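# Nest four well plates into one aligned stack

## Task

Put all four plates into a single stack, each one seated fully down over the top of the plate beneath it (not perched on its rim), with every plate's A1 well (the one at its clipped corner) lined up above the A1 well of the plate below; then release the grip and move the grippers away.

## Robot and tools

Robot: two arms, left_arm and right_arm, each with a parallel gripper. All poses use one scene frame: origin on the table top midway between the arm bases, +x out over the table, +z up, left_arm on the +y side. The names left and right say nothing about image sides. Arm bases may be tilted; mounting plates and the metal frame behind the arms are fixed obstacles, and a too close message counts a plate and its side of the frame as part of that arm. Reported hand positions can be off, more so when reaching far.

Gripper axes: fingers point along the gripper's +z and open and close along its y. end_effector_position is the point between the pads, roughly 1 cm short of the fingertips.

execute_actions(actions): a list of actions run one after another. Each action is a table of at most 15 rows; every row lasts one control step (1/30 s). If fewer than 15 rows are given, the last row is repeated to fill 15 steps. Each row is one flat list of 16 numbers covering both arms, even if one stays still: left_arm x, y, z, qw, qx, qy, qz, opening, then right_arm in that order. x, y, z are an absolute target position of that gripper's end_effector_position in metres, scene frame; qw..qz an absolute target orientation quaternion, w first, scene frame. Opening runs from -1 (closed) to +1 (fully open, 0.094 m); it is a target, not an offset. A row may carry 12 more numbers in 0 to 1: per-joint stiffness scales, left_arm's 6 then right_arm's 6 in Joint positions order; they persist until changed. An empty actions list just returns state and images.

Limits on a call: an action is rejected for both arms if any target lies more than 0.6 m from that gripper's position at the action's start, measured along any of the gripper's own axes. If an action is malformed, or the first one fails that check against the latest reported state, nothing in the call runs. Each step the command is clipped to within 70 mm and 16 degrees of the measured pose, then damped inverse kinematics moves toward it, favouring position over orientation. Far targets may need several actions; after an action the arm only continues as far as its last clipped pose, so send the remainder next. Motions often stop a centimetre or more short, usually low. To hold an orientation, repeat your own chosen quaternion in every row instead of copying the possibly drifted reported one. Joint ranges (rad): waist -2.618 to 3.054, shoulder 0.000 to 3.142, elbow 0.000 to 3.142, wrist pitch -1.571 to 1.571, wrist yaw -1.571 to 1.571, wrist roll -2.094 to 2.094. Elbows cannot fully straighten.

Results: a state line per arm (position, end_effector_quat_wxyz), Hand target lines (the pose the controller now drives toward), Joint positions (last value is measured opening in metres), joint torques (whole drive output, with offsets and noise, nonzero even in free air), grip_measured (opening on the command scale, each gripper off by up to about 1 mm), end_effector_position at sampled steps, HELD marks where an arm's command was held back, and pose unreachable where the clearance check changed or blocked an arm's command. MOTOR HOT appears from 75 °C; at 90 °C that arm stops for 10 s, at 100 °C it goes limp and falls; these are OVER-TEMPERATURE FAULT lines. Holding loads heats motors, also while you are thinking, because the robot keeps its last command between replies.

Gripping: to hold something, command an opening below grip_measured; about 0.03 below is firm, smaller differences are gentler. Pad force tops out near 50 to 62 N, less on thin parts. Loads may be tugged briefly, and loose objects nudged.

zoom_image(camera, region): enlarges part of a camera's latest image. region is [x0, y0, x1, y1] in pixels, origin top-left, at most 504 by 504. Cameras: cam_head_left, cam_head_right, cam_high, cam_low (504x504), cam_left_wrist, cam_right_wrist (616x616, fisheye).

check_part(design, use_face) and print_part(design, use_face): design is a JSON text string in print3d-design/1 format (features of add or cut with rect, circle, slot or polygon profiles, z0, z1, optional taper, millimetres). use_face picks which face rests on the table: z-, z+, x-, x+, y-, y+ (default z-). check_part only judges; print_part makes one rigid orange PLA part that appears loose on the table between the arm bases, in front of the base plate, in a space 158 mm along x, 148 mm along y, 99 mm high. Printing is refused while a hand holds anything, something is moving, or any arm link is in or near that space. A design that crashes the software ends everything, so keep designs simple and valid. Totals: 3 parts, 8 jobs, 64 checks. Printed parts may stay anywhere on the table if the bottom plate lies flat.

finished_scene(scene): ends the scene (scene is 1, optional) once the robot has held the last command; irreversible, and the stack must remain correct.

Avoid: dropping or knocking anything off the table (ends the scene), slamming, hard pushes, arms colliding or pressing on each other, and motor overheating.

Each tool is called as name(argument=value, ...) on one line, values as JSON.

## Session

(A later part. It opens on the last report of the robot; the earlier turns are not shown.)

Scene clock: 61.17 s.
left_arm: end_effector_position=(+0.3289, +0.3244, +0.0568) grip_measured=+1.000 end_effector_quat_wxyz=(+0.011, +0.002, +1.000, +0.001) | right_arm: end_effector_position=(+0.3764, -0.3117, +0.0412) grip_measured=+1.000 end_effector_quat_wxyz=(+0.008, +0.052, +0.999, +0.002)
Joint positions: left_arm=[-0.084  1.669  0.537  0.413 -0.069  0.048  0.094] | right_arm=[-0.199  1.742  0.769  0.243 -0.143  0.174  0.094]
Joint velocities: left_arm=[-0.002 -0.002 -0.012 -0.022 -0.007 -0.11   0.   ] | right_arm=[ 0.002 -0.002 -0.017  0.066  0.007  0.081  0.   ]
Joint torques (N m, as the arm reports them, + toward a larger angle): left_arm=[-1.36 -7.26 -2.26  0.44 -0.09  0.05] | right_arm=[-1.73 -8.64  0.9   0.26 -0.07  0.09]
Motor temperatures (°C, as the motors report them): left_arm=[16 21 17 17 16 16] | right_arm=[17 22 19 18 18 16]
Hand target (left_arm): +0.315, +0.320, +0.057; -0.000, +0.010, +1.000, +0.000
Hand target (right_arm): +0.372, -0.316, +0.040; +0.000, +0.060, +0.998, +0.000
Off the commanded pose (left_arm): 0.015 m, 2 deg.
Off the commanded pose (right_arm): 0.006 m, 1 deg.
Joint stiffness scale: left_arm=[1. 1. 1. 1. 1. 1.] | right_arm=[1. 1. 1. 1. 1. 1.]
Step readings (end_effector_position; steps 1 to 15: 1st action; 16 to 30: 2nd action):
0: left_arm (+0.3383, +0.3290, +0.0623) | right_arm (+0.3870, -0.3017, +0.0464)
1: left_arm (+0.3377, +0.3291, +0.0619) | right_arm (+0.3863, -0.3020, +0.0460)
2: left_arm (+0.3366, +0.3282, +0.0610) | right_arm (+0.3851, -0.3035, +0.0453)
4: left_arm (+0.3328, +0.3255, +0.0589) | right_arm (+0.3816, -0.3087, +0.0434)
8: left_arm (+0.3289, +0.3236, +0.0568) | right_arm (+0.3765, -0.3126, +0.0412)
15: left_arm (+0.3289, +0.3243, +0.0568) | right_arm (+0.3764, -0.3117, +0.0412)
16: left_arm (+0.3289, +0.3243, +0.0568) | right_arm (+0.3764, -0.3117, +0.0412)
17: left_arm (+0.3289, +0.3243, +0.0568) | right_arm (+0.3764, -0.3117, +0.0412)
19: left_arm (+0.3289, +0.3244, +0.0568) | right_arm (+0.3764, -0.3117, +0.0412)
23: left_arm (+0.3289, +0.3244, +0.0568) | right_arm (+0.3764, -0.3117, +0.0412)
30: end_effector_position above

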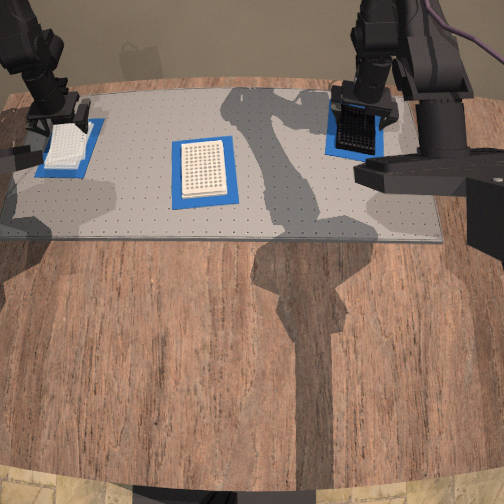

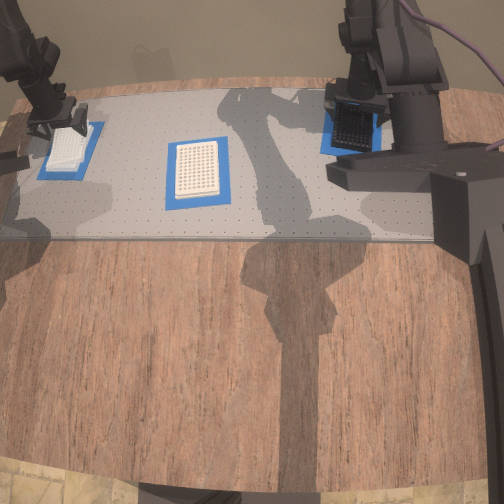

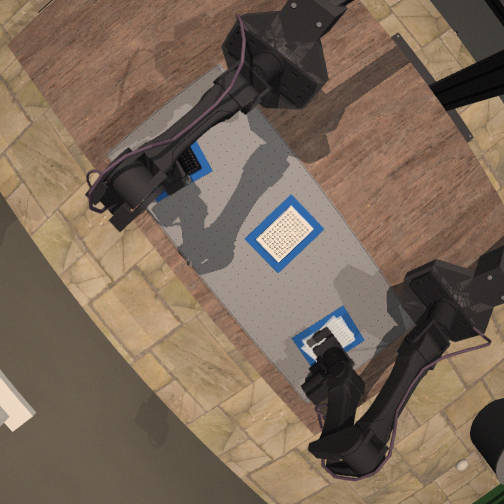

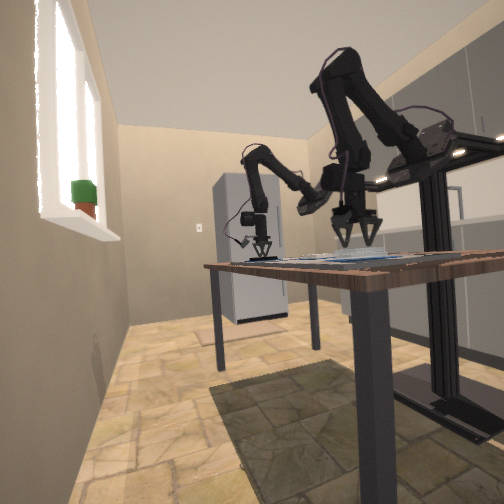

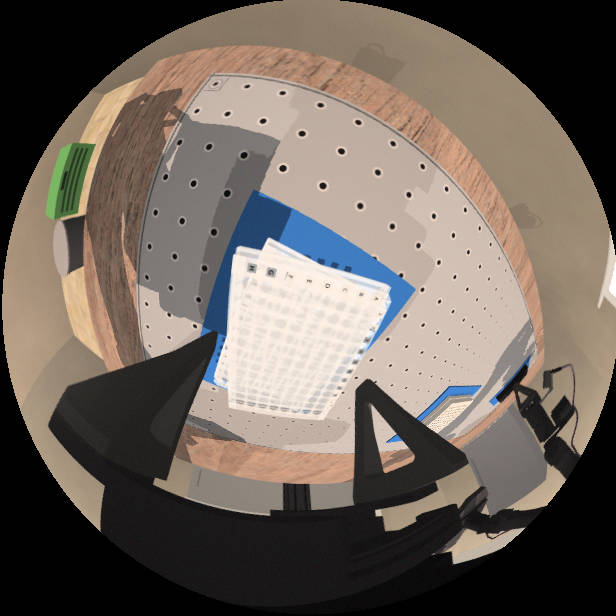

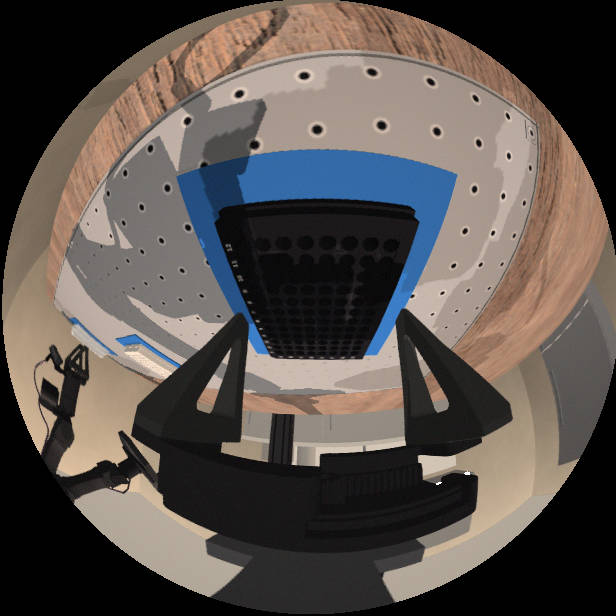

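execute_actions(actions=[[[0.305,0.322,0.054,0,0,1,0,1,0.372,-0.304,0.04,0,0.055,0.998,0,1]],[[0.305,0.322,0.042,0,0,1,0,1,0.372,-0.305,0.028,0,0.055,0.998,0,1]],[[0.305,0.322,0.042,0,0,1,0,1,0.372,-0.305,0.028,0,0.055,0.998,0,1]]])

zoom_image(camera="cam_left_wrist", region=[160,150,460,450])

zoom_image(camera="cam_low", region=[220,190,420,290])

Scene clock: 73.67 s.
left_arm: end_effector_position=(+0.3001, +0.3223, +0.0434) grip_measured=+1.000 end_effector_quat_wxyz=(-0.008, +0.002, +1.000, +0.000) | right_arm: end_effector_position=(+0.3613, -0.3073, +0.0293) grip_measured=+1.000 end_effector_quat_wxyz=(-0.012, +0.056, +0.998, +0.000)
Joint positions: left_arm=[-0.084  1.764  0.497  0.51  -0.069  0.045  0.094] | right_arm=[-0.177  1.792  0.772  0.25  -0.128  0.192  0.094]
Joint velocities: left_arm=[ 0.002 -0.002 -0.002  0.007 -0.066  0.022  0.   ] | right_arm=[-0.007 -0.007  0.002 -0.051 -0.037  0.037  0.   ]
Joint torques (N m, as the arm reports them, + toward a larger angle): left_arm=[-0.46 -7.18 -0.25  0.38  0.02 -0.04] | right_arm=[-0.33 -9.    2.41  0.34  0.05  0.09]
Motor temperatures (°C, as the motors report them): left_arm=[16 21 17 17 16 16] | right_arm=[17 22 18 18 18 16]
Hand target (left_arm): +0.305, +0.322, +0.042; -0.000, -0.000, +1.000, -0.000
Hand target (right_arm): +0.372, -0.305, +0.028; +0.000, +0.055, +0.998, -0.000
Off the commanded pose (left_arm): 0.005 m, 1 deg.
Off the commanded pose (right_arm): 0.011 m, 1 deg.
Joint stiffness scale: left_arm=[1. 1. 1. 1. 1. 1.] | right_arm=[1. 1. 1. 1. 1. 1.]
Step readings (end_effector_position; steps 1 to 15: 1st action; 16 to 30: 2nd action; 31 to 45: 3rd action):
0: left_arm (+0.3289, +0.3244, +0.0568) | right_arm (+0.3764, -0.3117, +0.0412)
1: left_arm (+0.3282, +0.3244, +0.0568) | right_arm (+0.3763, -0.3114, +0.0411)
2: left_arm (+0.3269, +0.3243, +0.0568) | right_arm (+0.3762, -0.3103, +0.0409)
4: left_arm (+0.3196, +0.3239, +0.0562) | right_arm (+0.3757, -0.3066, +0.0406)
8: left_arm (+0.3099, +0.3234, +0.0546) | right_arm (+0.3754, -0.3038, +0.0403)
15: left_arm (+0.3131, +0.3236, +0.0545) | right_arm (+0.3754, -0.3044, +0.0403)
16: left_arm (+0.3128, +0.3235, +0.0535) | right_arm (+0.3743, -0.3046, +0.0394)
17: left_arm (+0.3118, +0.3233, +0.0513) | right_arm (+0.3735, -0.3049, +0.0375)
19: left_arm (+0.3042, +0.3227, +0.0468) | right_arm (+0.3676, -0.3061, +0.0331)
23: left_arm (+0.2965, +0.3221, +0.0435) | right_arm (+0.3612, -0.3071, +0.0293)
30: left_arm (+0.2992, +0.3222, +0.0434) | right_arm (+0.3612, -0.3071, +0.0293)
31: left_arm (+0.2994, +0.3222, +0.0434) | right_arm (+0.3612, -0.3072, +0.0293)
32: left_arm (+0.2995, +0.3222, +0.0434) | right_arm (+0.3612, -0.3072, +0.0293)
34: left_arm (+0.2998, +0.3222, +0.0434) | right_arm (+0.3613, -0.3073, +0.0293)
38: left_arm (+0.3000, +0.3222, +0.0434) | right_arm (+0.3613, -0.3073, +0.0293)
45: end_effector_position above

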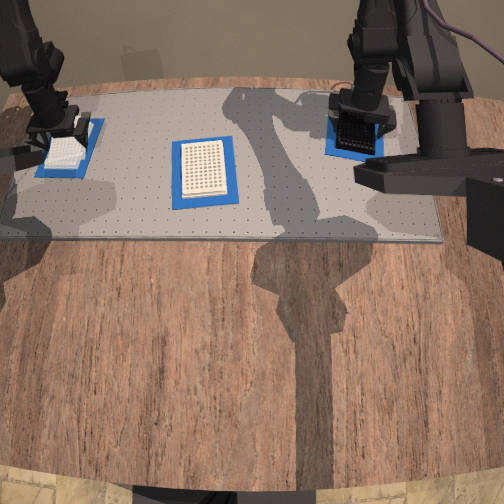

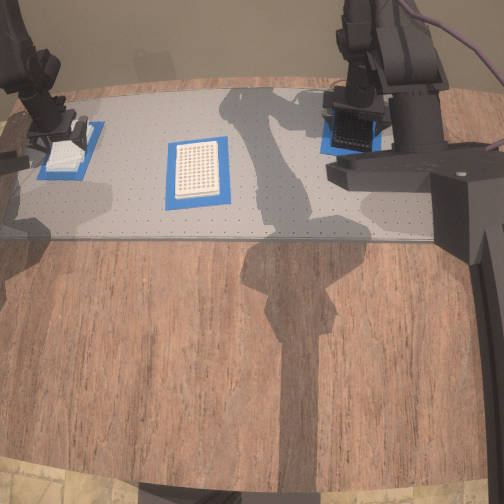

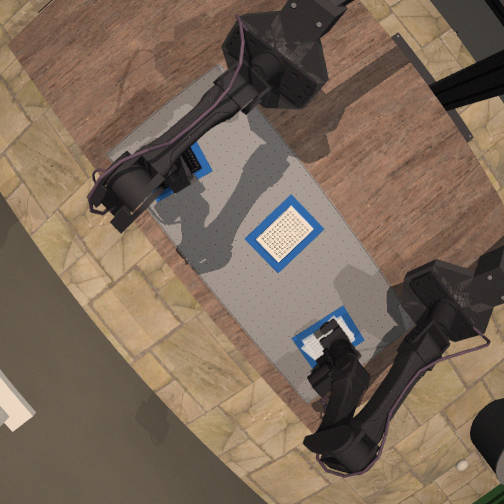

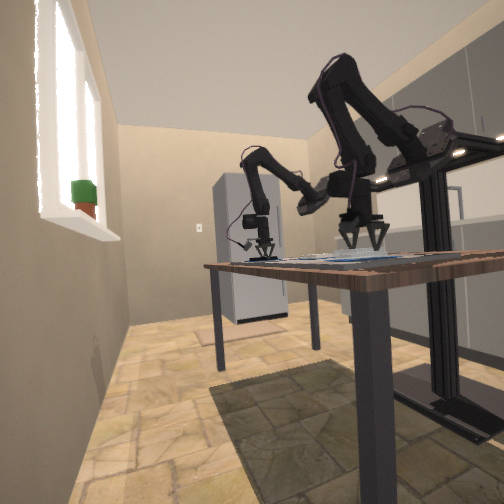

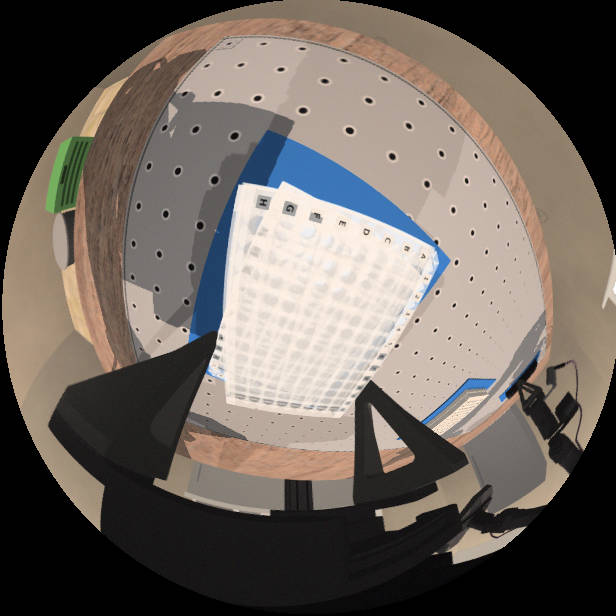

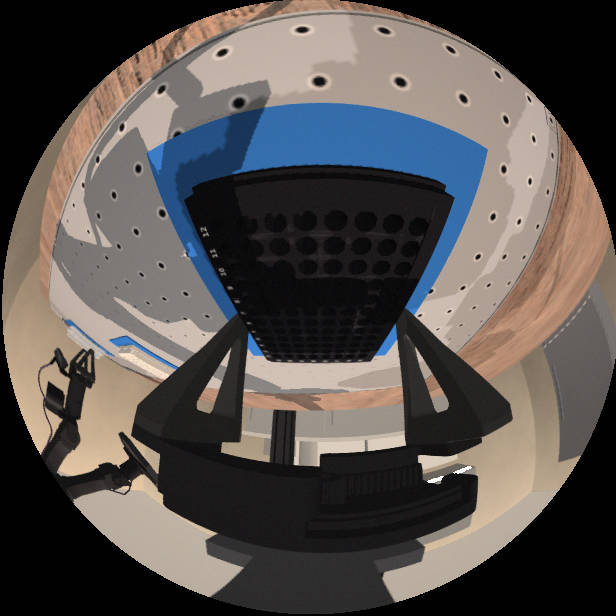

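Region (160, 150, 460, 450) of cam_left_wrist's 616x616 image, scaled by 1.680, with more detail than that image has.

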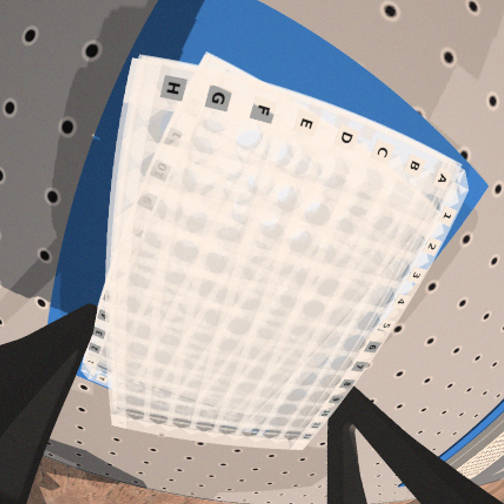

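Region (220, 190, 420, 290) of cam_low's 504x504 image, scaled by 2.520, with more detail than that image has.

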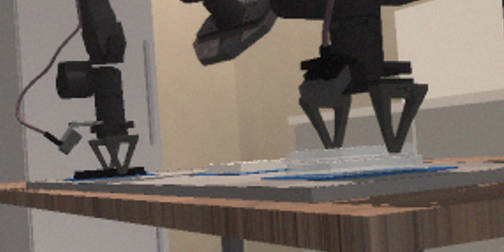

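execute_actions(actions=[[[0.33,0.315,0.044,0.01,0,1,0,1,0.378,-0.307,0.026,0.01,0.055,0.998,0,1]],[[0.33,0.315,0.033,0.01,0,1,0,1,0.378,-0.307,0.019,0.01,0.055,0.998,0,1]],[[0.33,0.315,0.033,0.01,0,1,0,1,0.378,-0.307,0.019,0.01,0.055,0.998,0,1]]])

zoom_image(camera="cam_low", region=[220,190,420,290])

Scene clock: 79.77 s.
left_arm: end_effector_position=(+0.3165, +0.3184, +0.0373) grip_measured=+1.000 end_effector_quat_wxyz=(-0.006, -0.001, +1.000, +0.001) | right_arm: end_effector_position=(+0.3653, -0.3076, +0.0243) grip_measured=+1.000 end_effector_quat_wxyz=(-0.007, +0.055, +0.998, +0.001)
Joint positions: left_arm=[-0.101  1.777  0.564  0.461 -0.083  0.028  0.094] | right_arm=[-0.177  1.814  0.788  0.267 -0.128  0.192  0.094]
Joint velocities: left_arm=[ 0.032 -0.002 -0.007 -0.037  0.051 -0.007  0.   ] | right_arm=[-0.002 -0.007 -0.002  0.007 -0.022  0.051  0.   ]
Joint torques (N m, as the arm reports them, + toward a larger angle): left_arm=[-1.25 -6.88  1.81  0.38 -0.03 -0.03] | right_arm=[-0.52 -7.62  3.08  0.57  0.07  0.09]
Motor temperatures (°C, as the motors report them): left_arm=[16 22 17 17 16 16] | right_arm=[17 22 19 18 18 16]
Hand target (left_arm): +0.330, +0.315, +0.033; +0.010, -0.000, +1.000, -0.000
Hand target (right_arm): +0.378, -0.307, +0.020; +0.010, +0.055, +0.998, -0.000
Off the commanded pose (left_arm): 0.015 m, 2 deg.
Off the commanded pose (right_arm): 0.014 m, 2 deg.
Joint stiffness scale: left_arm=[1. 1. 1. 1. 1. 1.] | right_arm=[1. 1. 1. 1. 1. 1.]
Step readings (end_effector_position; steps 1 to 15: 1st action; 16 to 30: 2nd action; 31 to 45: 3rd action):
0: left_arm (+0.3001, +0.3223, +0.0434) | right_arm (+0.3613, -0.3073, +0.0293)
1: left_arm (+0.3006, +0.3221, +0.0432) | right_arm (+0.3614, -0.3073, +0.0293)
2: left_arm (+0.3023, +0.3212, +0.0425) | right_arm (+0.3617, -0.3073, +0.0293)
4: left_arm (+0.3102, +0.3187, +0.0413) | right_arm (+0.3625, -0.3072, +0.0293)
8: left_arm (+0.3175, +0.3180, +0.0404) | right_arm (+0.3631, -0.3072, +0.0293)
15: left_arm (+0.3147, +0.3181, +0.0404) | right_arm (+0.3634, -0.3072, +0.0293)
16: left_arm (+0.3151, +0.3181, +0.0400) | right_arm (+0.3636, -0.3072, +0.0286)
17: left_arm (+0.3156, +0.3180, +0.0388) | right_arm (+0.3644, -0.3074, +0.0269)
19: left_arm (+0.3165, +0.3184, +0.0373) | right_arm (+0.3653, -0.3076, +0.0243)
23: left_arm (+0.3165, +0.3184, +0.0373) | right_arm (+0.3653, -0.3076, +0.0243)
30: left_arm (+0.3165, +0.3184, +0.0373) | right_arm (+0.3653, -0.3076, +0.0243)
31: left_arm (+0.3165, +0.3184, +0.0373) | right_arm (+0.3653, -0.3076, +0.0243)
32: left_arm (+0.3165, +0.3184, +0.0373) | right_arm (+0.3653, -0.3076, +0.0243)
34: left_arm (+0.3165, +0.3184, +0.0373) | right_arm (+0.3653, -0.3076, +0.0243)
38: left_arm (+0.3165, +0.3184, +0.0373) | right_arm (+0.3653, -0.3076, +0.0243)
45: end_effector_position above

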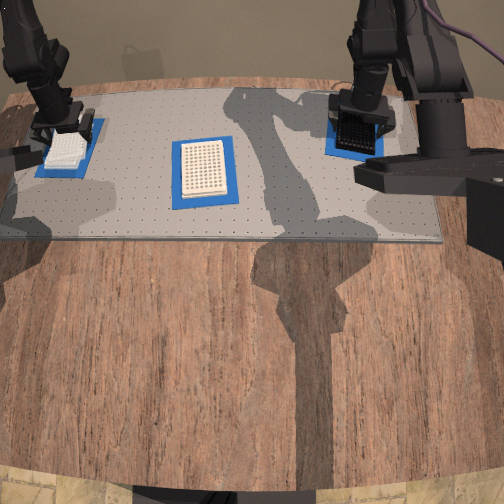

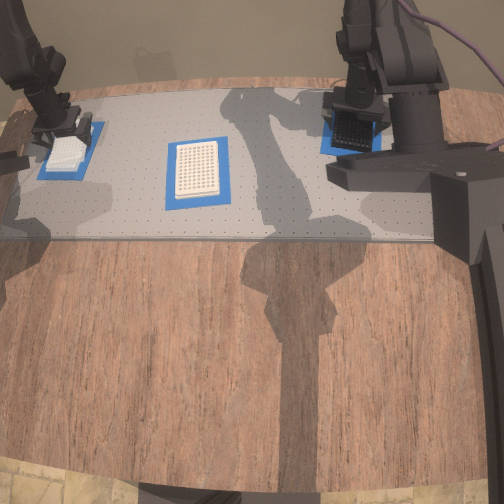

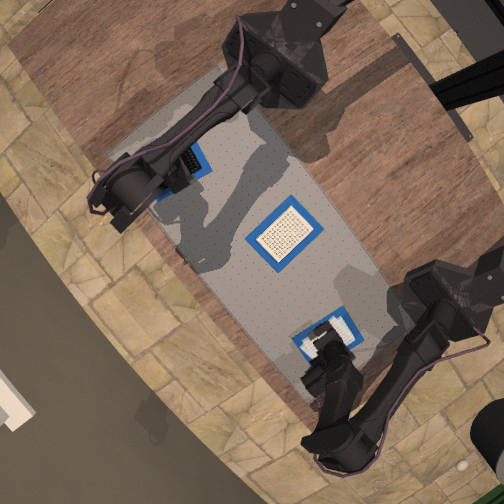

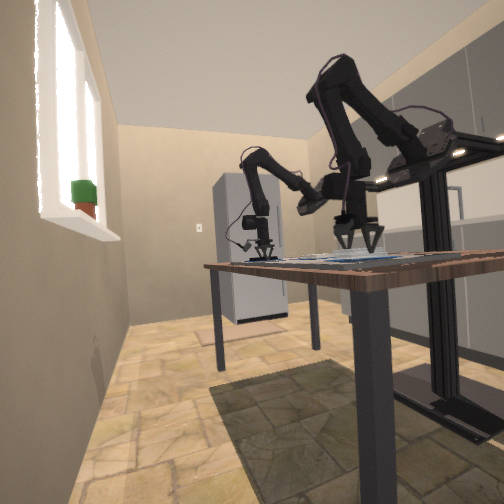

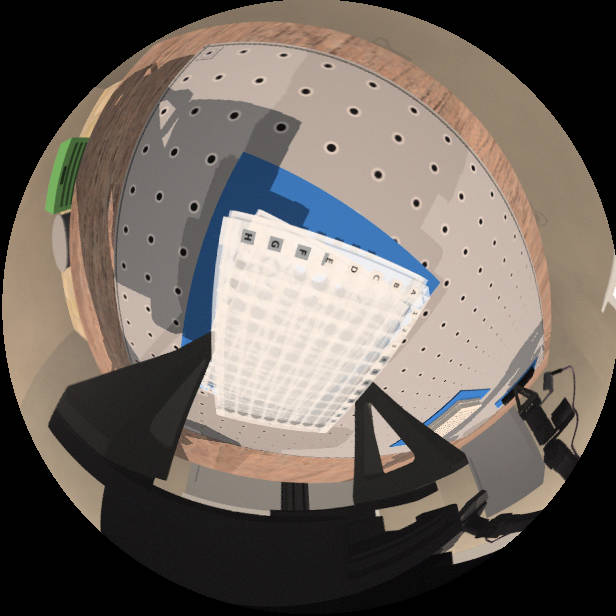

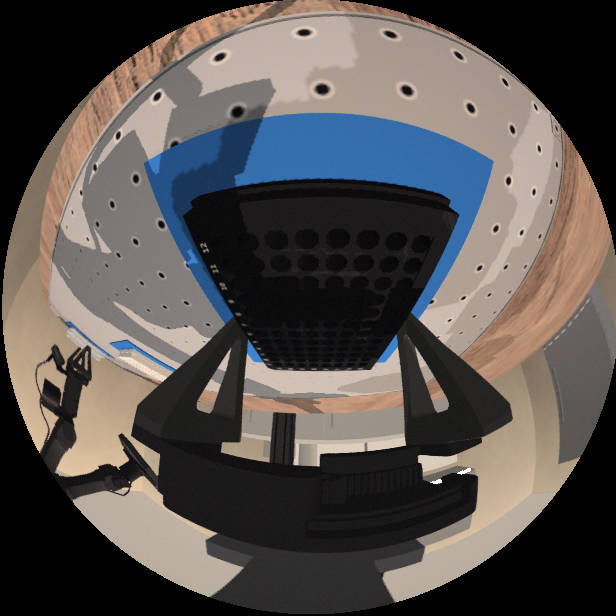

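Region (220, 190, 420, 290) of cam_low's 504x504 image, scaled by 2.520, with more detail than that image has.

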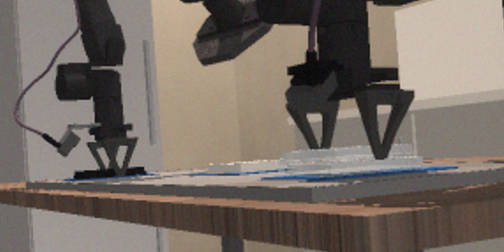

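execute_actions(actions=[[[0.33,0.315,0.033,0.01,0,1,0,0.85,0.378,-0.307,0.015,0.01,0.055,0.998,0,1]],[[0.33,0.315,0.033,0.01,0,1,0,0.7,0.378,-0.307,0.015,0.01,0.055,0.998,0,0.85]],[[0.33,0.315,0.033,0.01,0,1,0,0.7,0.378,-0.307,0.015,0.01,0.055,0.998,0,0.7]]])

Scene clock: 87.73 s.
left_arm: end_effector_position=(+0.3164, +0.3207, +0.0373) grip_measured=+0.799 end_effector_quat_wxyz=(-0.006, -0.001, +1.000, +0.008) | right_arm: end_effector_position=(+0.3656, -0.3075, +0.0243) grip_measured=+0.767 end_effector_quat_wxyz=(-0.006, +0.055, +0.998, +0.001)
Joint positions: left_arm=[-0.101  1.777  0.564  0.461 -0.096  0.028  0.085] | right_arm=[-0.177  1.814  0.788  0.268 -0.129  0.192  0.083]
Joint velocities: left_arm=[-0.022  0.002 -0.002 -0.022 -0.007 -0.007  0.   ] | right_arm=[-0.007 -0.002  0.012 -0.007 -0.037  0.007 -0.001]
Joint torques (N m, as the arm reports them, + toward a larger angle): left_arm=[-1.25 -6.91  1.8   0.39  0.1  -0.02] | right_arm=[-0.44 -6.08  3.84  0.63  0.1   0.09]
Motor temperatures (°C, as the motors report them): left_arm=[16 21 17 17 16 16] | right_arm=[17 22 19 18 18 16]
Hand target (left_arm): +0.330, +0.315, +0.033; +0.010, +0.000, +1.000, -0.000
Hand target (right_arm): +0.378, -0.307, +0.016; +0.010, +0.055, +0.998, -0.000
Off the commanded pose (left_arm): 0.015 m, 2 deg.
Off the commanded pose (right_arm): 0.015 m, 2 deg.
Joint stiffness scale: left_arm=[1. 1. 1. 1. 1. 1.] | right_arm=[1. 1. 1. 1. 1. 1.]
Step readings (end_effector_position; steps 1 to 15: 1st action; 16 to 30: 2nd action; 31 to 45: 3rd action):
0: left_arm (+0.3165, +0.3184, +0.0373) | right_arm (+0.3653, -0.3076, +0.0243)
1: left_arm (+0.3164, +0.3192, +0.0373) | right_arm (+0.3653, -0.3076, +0.0243)
2: left_arm (+0.3164, +0.3203, +0.0373) | right_arm (+0.3653, -0.3076, +0.0243)
4: left_arm (+0.3164, +0.3207, +0.0373) | right_arm (+0.3653, -0.3076, +0.0243)
8: left_arm (+0.3164, +0.3207, +0.0373) | right_arm (+0.3653, -0.3076, +0.0243)
15: left_arm (+0.3164, +0.3207, +0.0373) | right_arm (+0.3653, -0.3076, +0.0243)
16: left_arm (+0.3164, +0.3208, +0.0373) | right_arm (+0.3653, -0.3076, +0.0243)
17: left_arm (+0.3164, +0.3207, +0.0373) | right_arm (+0.3654, -0.3076, +0.0243)
19: left_arm (+0.3164, +0.3207, +0.0373) | right_arm (+0.3654, -0.3075, +0.0243)
23: left_arm (+0.3164, +0.3207, +0.0373) | right_arm (+0.3654, -0.3075, +0.0243)
30: left_arm (+0.3164, +0.3207, +0.0373) | right_arm (+0.3654, -0.3075, +0.0243)
31: left_arm (+0.3164, +0.3207, +0.0373) | right_arm (+0.3654, -0.3075, +0.0243)
32: left_arm (+0.3164, +0.3207, +0.0373) | right_arm (+0.3656, -0.3075, +0.0243)
34: left_arm (+0.3164, +0.3207, +0.0373) | right_arm (+0.3656, -0.3075, +0.0243)
38: left_arm (+0.3164, +0.3207, +0.0373) | right_arm (+0.3656, -0.3075, +0.0243)
45: end_effector_position above

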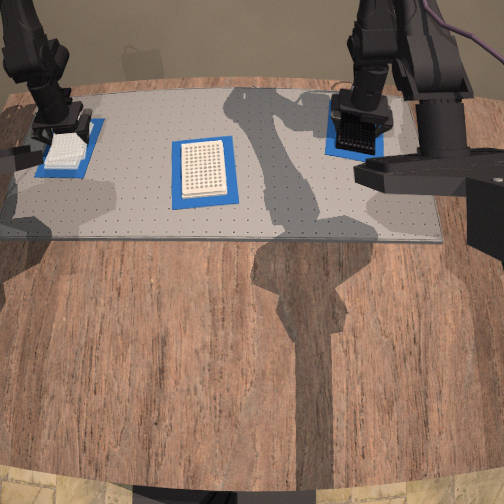

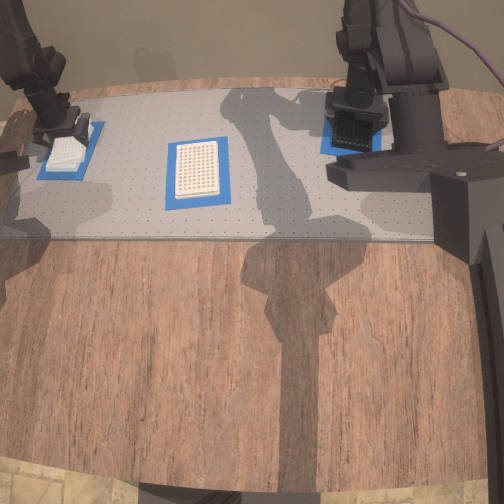

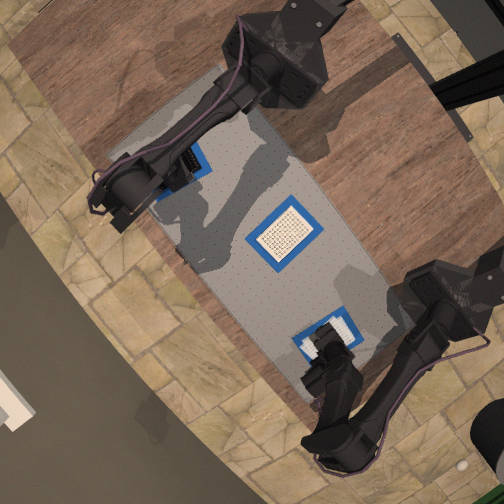

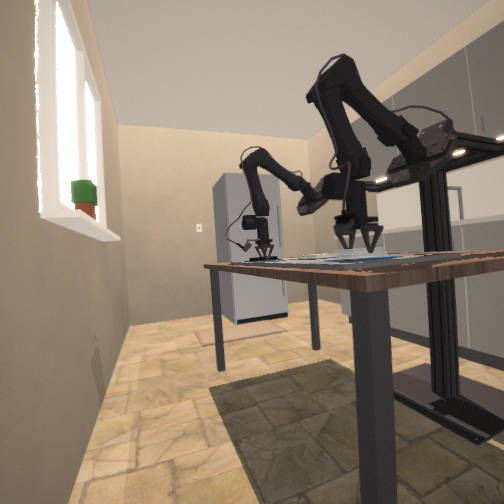

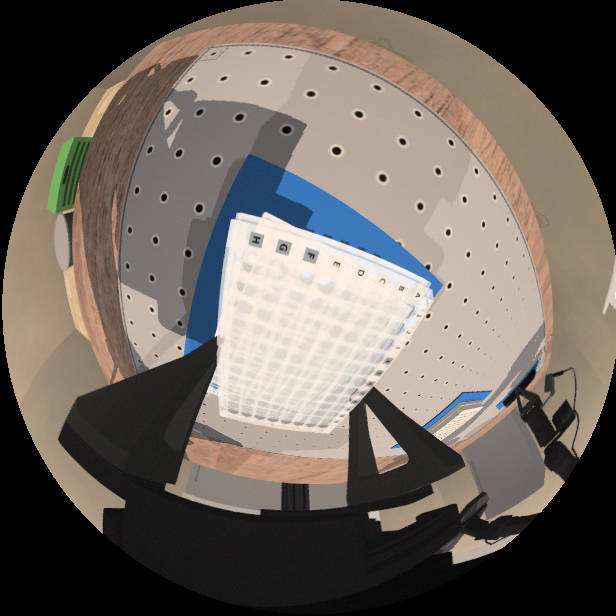

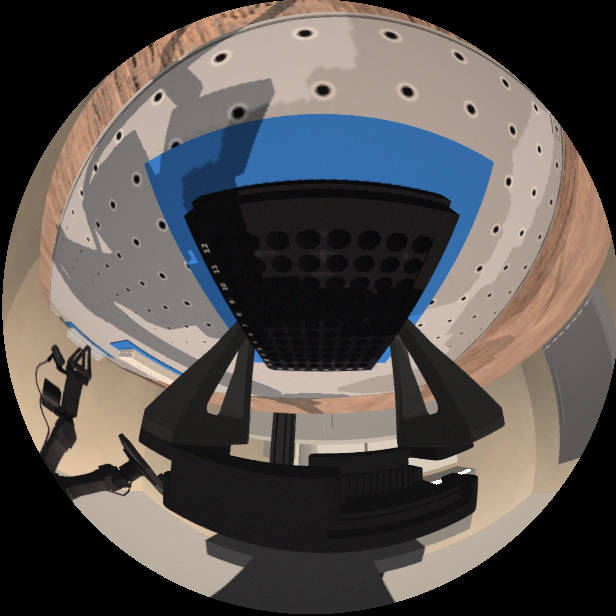

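execute_actions(actions=[[[0.32,0.32,0.06,0,0,1,0,0.74,0.368,-0.307,0.05,0,0.055,0.998,0,0.72]],[[0.33,0.32,0.1,0,-0.2,0.98,0,0.74,0.35,-0.25,0.09,0,0.03,1,0,0.72]],[[0.35,0.32,0.11,0,-0.45,0.89,0,0.74,0.31,-0.13,0.09,0,0.01,1,0,0.72]],[[0.37,0.32,0.11,0,-0.707,0.707,0,0.74,0.28,-0.02,0.09,0,0,1,0,0.72]],[[0.37,0.32,0.11,0,-0.707,0.707,0,0.74,0.27,0.03,0.08,0,0,1,0,0.72]],[[0.37,0.32,0.11,0,-0.707,0.707,0,0.74,0.27,0.03,0.08,0,0,1,0,0.72]]])

Scene clock: 99.60 s.
left_arm: end_effector_position=(+0.3605, +0.3220, +0.1084) grip_measured=+0.799 end_effector_quat_wxyz=(-0.005, -0.708, +0.706, +0.001) | right_arm: end_effector_position=(+0.2661, +0.0226, +0.0767) grip_measured=+0.767 end_effector_quat_wxyz=(-0.006, -0.001, +1.000, -0.002)
Joint positions: left_arm=[-0.109  1.407  0.624  0.033 -0.081 -1.549  0.085] | right_arm=[ 0.857  2.016  1.187 -0.135  0.592  0.87   0.083]
Joint velocities: left_arm=[ 0.012  0.007  0.007  0.022 -0.037  0.007  0.001] | right_arm=[-0.012 -0.007  0.022 -0.037 -0.022  0.022 -0.001]
Joint torques (N m, as the arm reports them, + toward a larger angle): left_arm=[-1.37 -8.15  3.87  0.04 -0.15 -0.06] | right_arm=[ 5.86 -9.48  5.19  0.07  0.09  0.12]
Motor temperatures (°C, as the motors report them): left_arm=[16 22 17 17 16 16] | right_arm=[17 21 19 18 18 16]
Hand target (left_arm): +0.370, +0.320, +0.110; -0.000, +0.707, -0.707, +0.000
Hand target (right_arm): +0.270, +0.030, +0.080; -0.000, -0.000, +1.000, +0.000
Off the commanded pose (left_arm): 0.010 m, 1 deg.
Off the commanded pose (right_arm): 0.009 m, 1 deg.
Joint stiffness scale: left_arm=[1. 1. 1. 1. 1. 1.] | right_arm=[1. 1. 1. 1. 1. 1.]
Step readings (end_effector_position; steps 1 to 15: 1st action; 16 to 30: 2nd action; 31 to 45: 3rd action; 46 to 60: 4th action; 61 to 75: 5th action; 76 to 90: 6th action):
0: left_arm (+0.3164, +0.3207, +0.0373) | right_arm (+0.3656, -0.3075, +0.0243)
1: left_arm (+0.3168, +0.3206, +0.0389) | right_arm (+0.3662, -0.3071, +0.0265)
2: left_arm (+0.3169, +0.3204, +0.0427) | right_arm (+0.3656, -0.3066, +0.0308)
4: left_arm (+0.3226, +0.3208, +0.0504) | right_arm (+0.3690, -0.3053, +0.0396)
8: left_arm (+0.3327, +0.3211, +0.0561) | right_arm (+0.3783, -0.3036, +0.0463)
15: left_arm (+0.3291, +0.3206, +0.0561) | right_arm (+0.3766, -0.3038, +0.0463)
16: left_arm (+0.3290, +0.3206, +0.0591) | right_arm (+0.3752, -0.3013, +0.0490)
17: left_arm (+0.3279, +0.3210, +0.0668) | right_arm (+0.3699, -0.2928, +0.0558)
19: left_arm (+0.3334, +0.3224, +0.0830) | right_arm (+0.3596, -0.2622, +0.0710)
23: left_arm (+0.3469, +0.3241, +0.0975) | right_arm (+0.3613, -0.2353, +0.0864)
30: left_arm (+0.3303, +0.3236, +0.0973) | right_arm (+0.3584, -0.2431, +0.0871)
31: left_arm (+0.3296, +0.3234, +0.0979) | right_arm (+0.3574, -0.2397, +0.0873)
32: left_arm (+0.3291, +0.3233, +0.0993) | right_arm (+0.3543, -0.2261, +0.0883)
34: left_arm (+0.3333, +0.3234, +0.1023) | right_arm (+0.3391, -0.1791, +0.0930)
38: left_arm (+0.3422, +0.3235, +0.1048) | right_arm (+0.2986, -0.1146, +0.0973)
45: left_arm (+0.3379, +0.3230, +0.1051) | right_arm (+0.2988, -0.1272, +0.0913)
46: left_arm (+0.3388, +0.3225, +0.1055) | right_arm (+0.2995, -0.1240, +0.0915)
47: left_arm (+0.3415, +0.3223, +0.1059) | right_arm (+0.2979, -0.1117, +0.0915)
49: left_arm (+0.3546, +0.3221, +0.1071) | right_arm (+0.2873, -0.0692, +0.0936)
53: left_arm (+0.3673, +0.3224, +0.1083) | right_arm (+0.2728, -0.0060, +0.0952)
60: left_arm (+0.3637, +0.3228, +0.1082) | right_arm (+0.2779, -0.0179, +0.0906)
61: left_arm (+0.3632, +0.3230, +0.1082) | right_arm (+0.2774, -0.0172, +0.0892)
62: left_arm (+0.3627, +0.3232, +0.1082) | right_arm (+0.2783, -0.0094, +0.0853)
64: left_arm (+0.3619, +0.3225, +0.1083) | right_arm (+0.2765, +0.0139, +0.0787)
68: left_arm (+0.3610, +0.3216, +0.1084) | right_arm (+0.2680, +0.0299, +0.0764)
75: left_arm (+0.3605, +0.3219, +0.1084) | right_arm (+0.2667, +0.0242, +0.0766)
76: left_arm (+0.3605, +0.3220, +0.1084) | right_arm (+0.2666, +0.0240, +0.0766)
77: left_arm (+0.3605, +0.3220, +0.1084) | right_arm (+0.2665, +0.0236, +0.0766)
79: left_arm (+0.3605, +0.3220, +0.1084) | right_arm (+0.2663, +0.0232, +0.0766)
83: left_arm (+0.3605, +0.3220, +0.1084) | right_arm (+0.2662, +0.0228, +0.0767)
90: end_effector_position above

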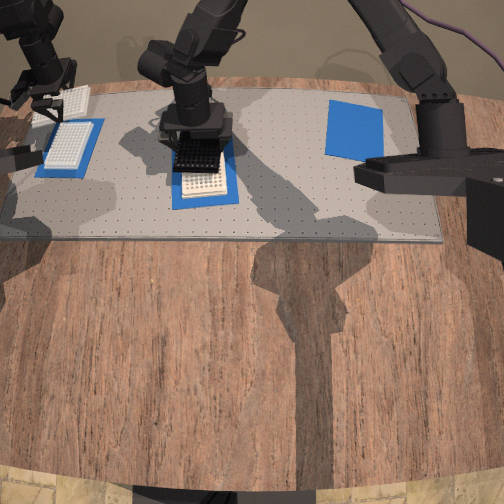

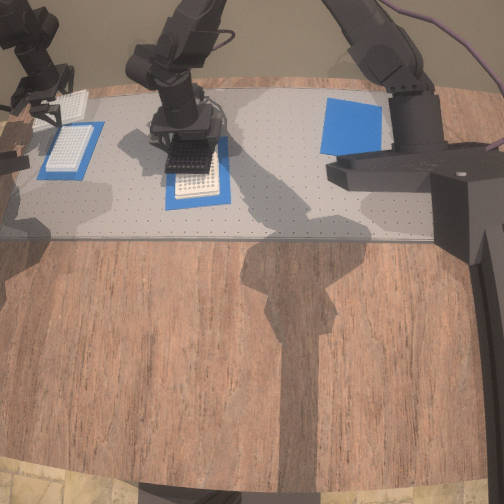

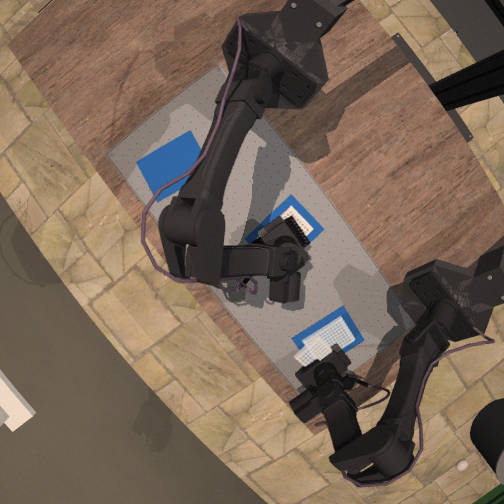

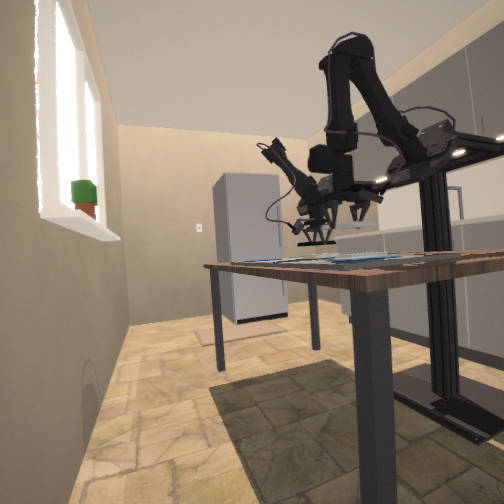

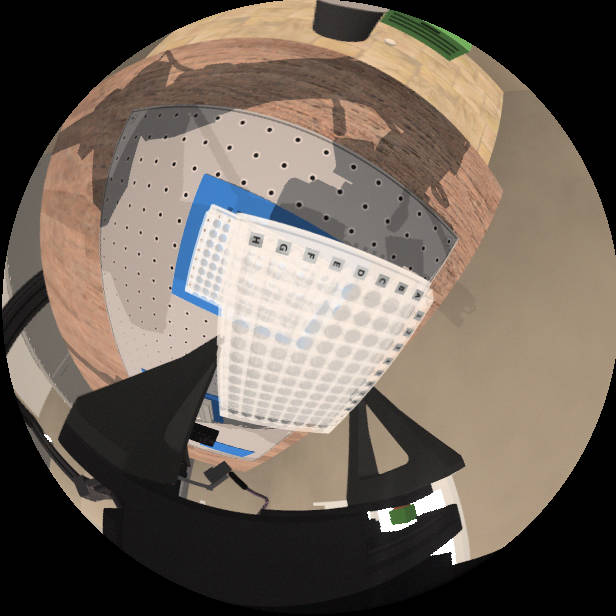

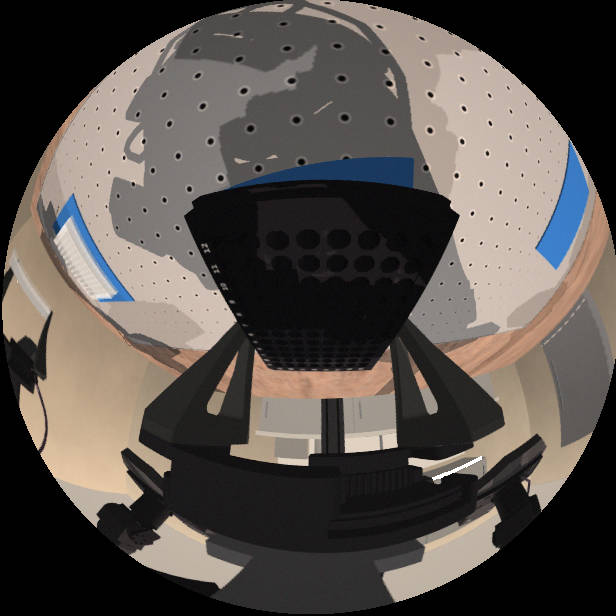

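execute_actions(actions=[[[0.37,0.32,0.11,0,-0.707,0.707,0,0.74,0.27,0.02,0.06,0,-0.052,0.998,0,0.72]],[[0.37,0.32,0.11,0,-0.707,0.707,0,0.74,0.27,0.02,0.047,0,-0.052,0.998,0,0.72]],[[0.37,0.32,0.11,0,-0.707,0.707,0,0.74,0.27,0.02,0.047,0,-0.052,0.998,0,0.72]]])

zoom_image(camera="cam_head_left", region=[150,120,260,220])

zoom_image(camera="cam_head_right", region=[145,120,255,220])

zoom_image(camera="cam_low", region=[270,220,370,270])

Scene clock: 105.83 s.
left_arm: end_effector_position=(+0.3600, +0.3224, +0.1085) grip_measured=+0.799 end_effector_quat_wxyz=(-0.002, -0.707, +0.707, +0.005) | right_arm: end_effector_position=(+0.2618, +0.0082, +0.0456) grip_measured=+0.767 end_effector_quat_wxyz=(-0.010, -0.058, +0.998, -0.014)
Joint positions: left_arm=[-0.114  1.407  0.624  0.031 -0.094 -1.549  0.085] | right_arm=[ 0.804  2.091  1.187 -0.059  0.573  0.721  0.083]
Joint velocities: left_arm=[ 0.012  0.007  0.017 -0.007  0.051 -0.051 -0.001] | right_arm=[-0.012  0.002 -0.012 -0.022 -0.037  0.022 -0.   ]
Joint torques (N m, as the arm reports them, + toward a larger angle): left_arm=[-1.01 -8.12  3.88  0.04 -0.02 -0.05] | right_arm=[ 5.33 -9.74  4.19  0.39 -0.04 -0.05]
Motor temperatures (°C, as the motors report them): left_arm=[16 22 18 17 16 16] | right_arm=[18 22 19 18 18 16]
Hand target (left_arm): +0.370, +0.320, +0.110; -0.000, +0.707, -0.707, +0.000
Hand target (right_arm): +0.270, +0.020, +0.047; +0.000, -0.052, +0.999, -0.000
Off the commanded pose (left_arm): 0.010 m, 1 deg.
Off the commanded pose (right_arm): 0.014 m, 2 deg.
Joint stiffness scale: left_arm=[1. 1. 1. 1. 1. 1.] | right_arm=[1. 1. 1. 1. 1. 1.]
Step readings (end_effector_position; steps 1 to 15: 1st action; 16 to 30: 2nd action; 31 to 45: 3rd action):
0: left_arm (+0.3600, +0.3224, +0.1085) | right_arm (+0.2661, +0.0225, +0.0767)
1: left_arm (+0.3600, +0.3224, +0.1085) | right_arm (+0.2662, +0.0219, +0.0754)
2: left_arm (+0.3600, +0.3224, +0.1085) | right_arm (+0.2668, +0.0216, +0.0730)
4: left_arm (+0.3600, +0.3224, +0.1085) | right_arm (+0.2672, +0.0166, +0.0660)
8: left_arm (+0.3600, +0.3224, +0.1085) | right_arm (+0.2669, +0.0087, +0.0578)
15: left_arm (+0.3600, +0.3224, +0.1085) | right_arm (+0.2683, +0.0108, +0.0576)
16: left_arm (+0.3600, +0.3224, +0.1085) | right_arm (+0.2680, +0.0109, +0.0567)
17: left_arm (+0.3600, +0.3224, +0.1085) | right_arm (+0.2680, +0.0116, +0.0551)
19: left_arm (+0.3600, +0.3224, +0.1085) | right_arm (+0.2655, +0.0103, +0.0509)
23: left_arm (+0.3600, +0.3224, +0.1085) | right_arm (+0.2610, +0.0068, +0.0458)
30: left_arm (+0.3600, +0.3224, +0.1085) | right_arm (+0.2616, +0.0078, +0.0457)
31: left_arm (+0.3600, +0.3224, +0.1085) | right_arm (+0.2616, +0.0079, +0.0457)
32: left_arm (+0.3600, +0.3224, +0.1085) | right_arm (+0.2616, +0.0080, +0.0457)
34: left_arm (+0.3600, +0.3224, +0.1085) | right_arm (+0.2617, +0.0081, +0.0457)
38: left_arm (+0.3600, +0.3224, +0.1085) | right_arm (+0.2617, +0.0081, +0.0456)
45: end_effector_position above

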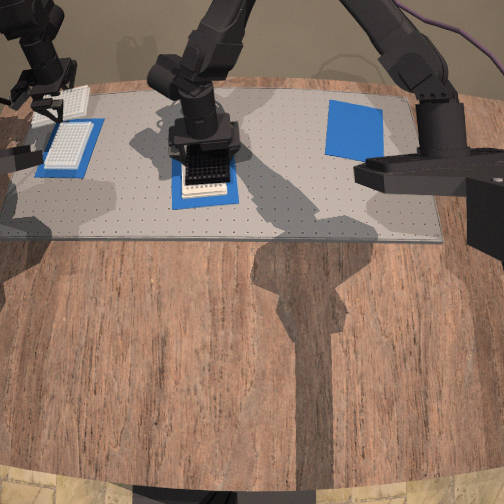

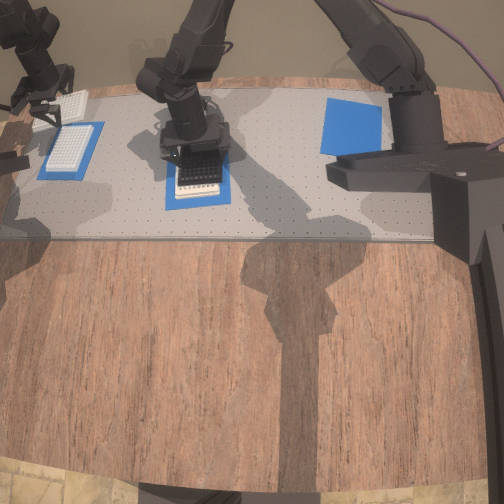

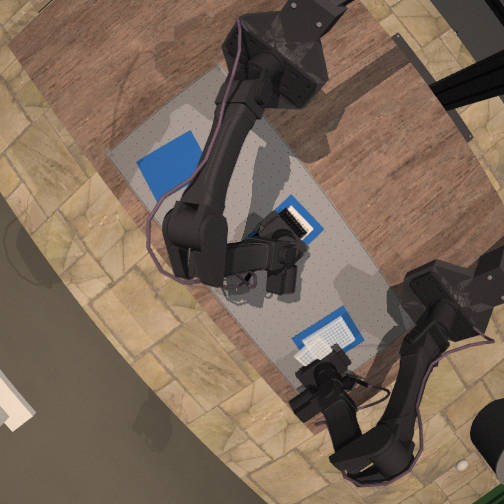

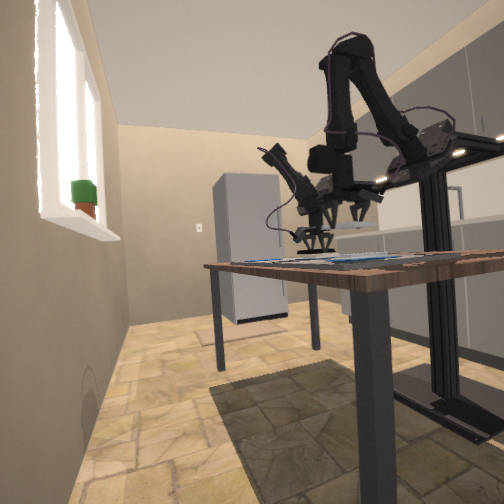

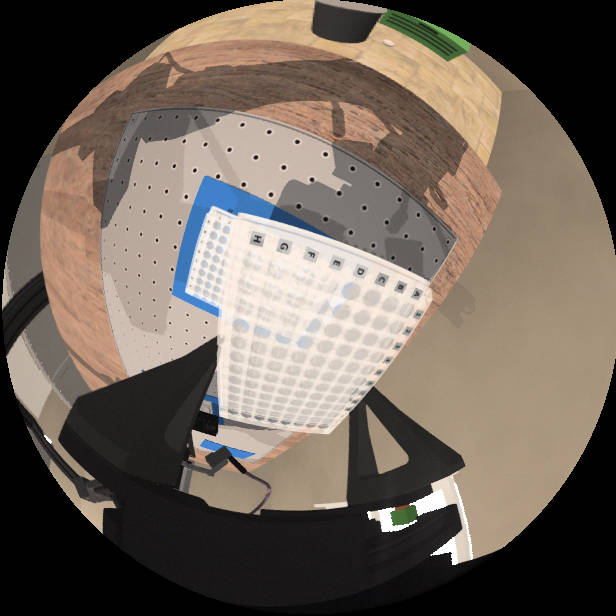

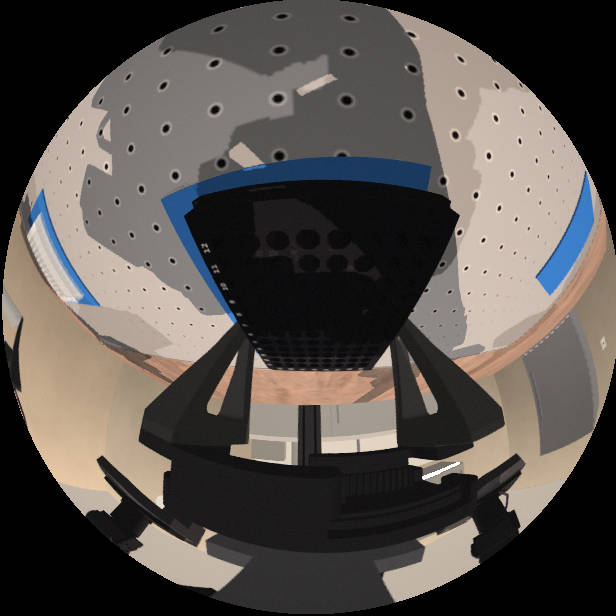

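Region (150, 120, 260, 220) of cam_head_left's 504x504 image, scaled by 4.582, with more detail than that image has; it fills the top 458 rows of this view, and the rest is white.

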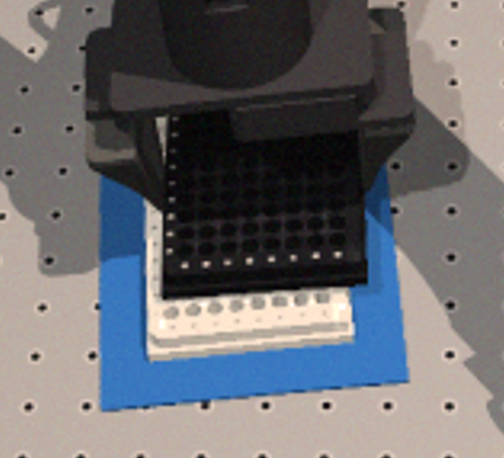

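Region (145, 120, 255, 220) of cam_head_right's 504x504 image, scaled by 4.582, with more detail than that image has; it fills the top 458 rows of this view, and the rest is white.

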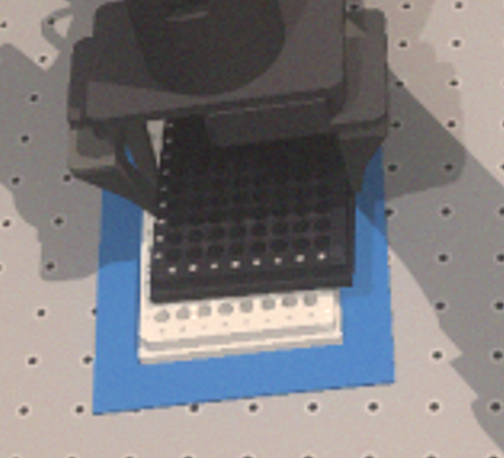

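Region (270, 220, 370, 270) of cam_low's 504x504 image, scaled by 5.040, with more detail than that image has.

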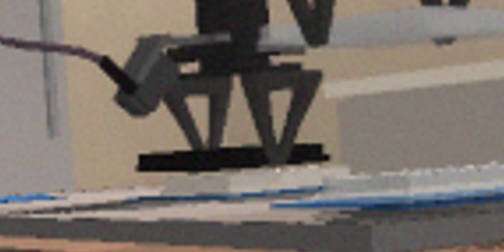

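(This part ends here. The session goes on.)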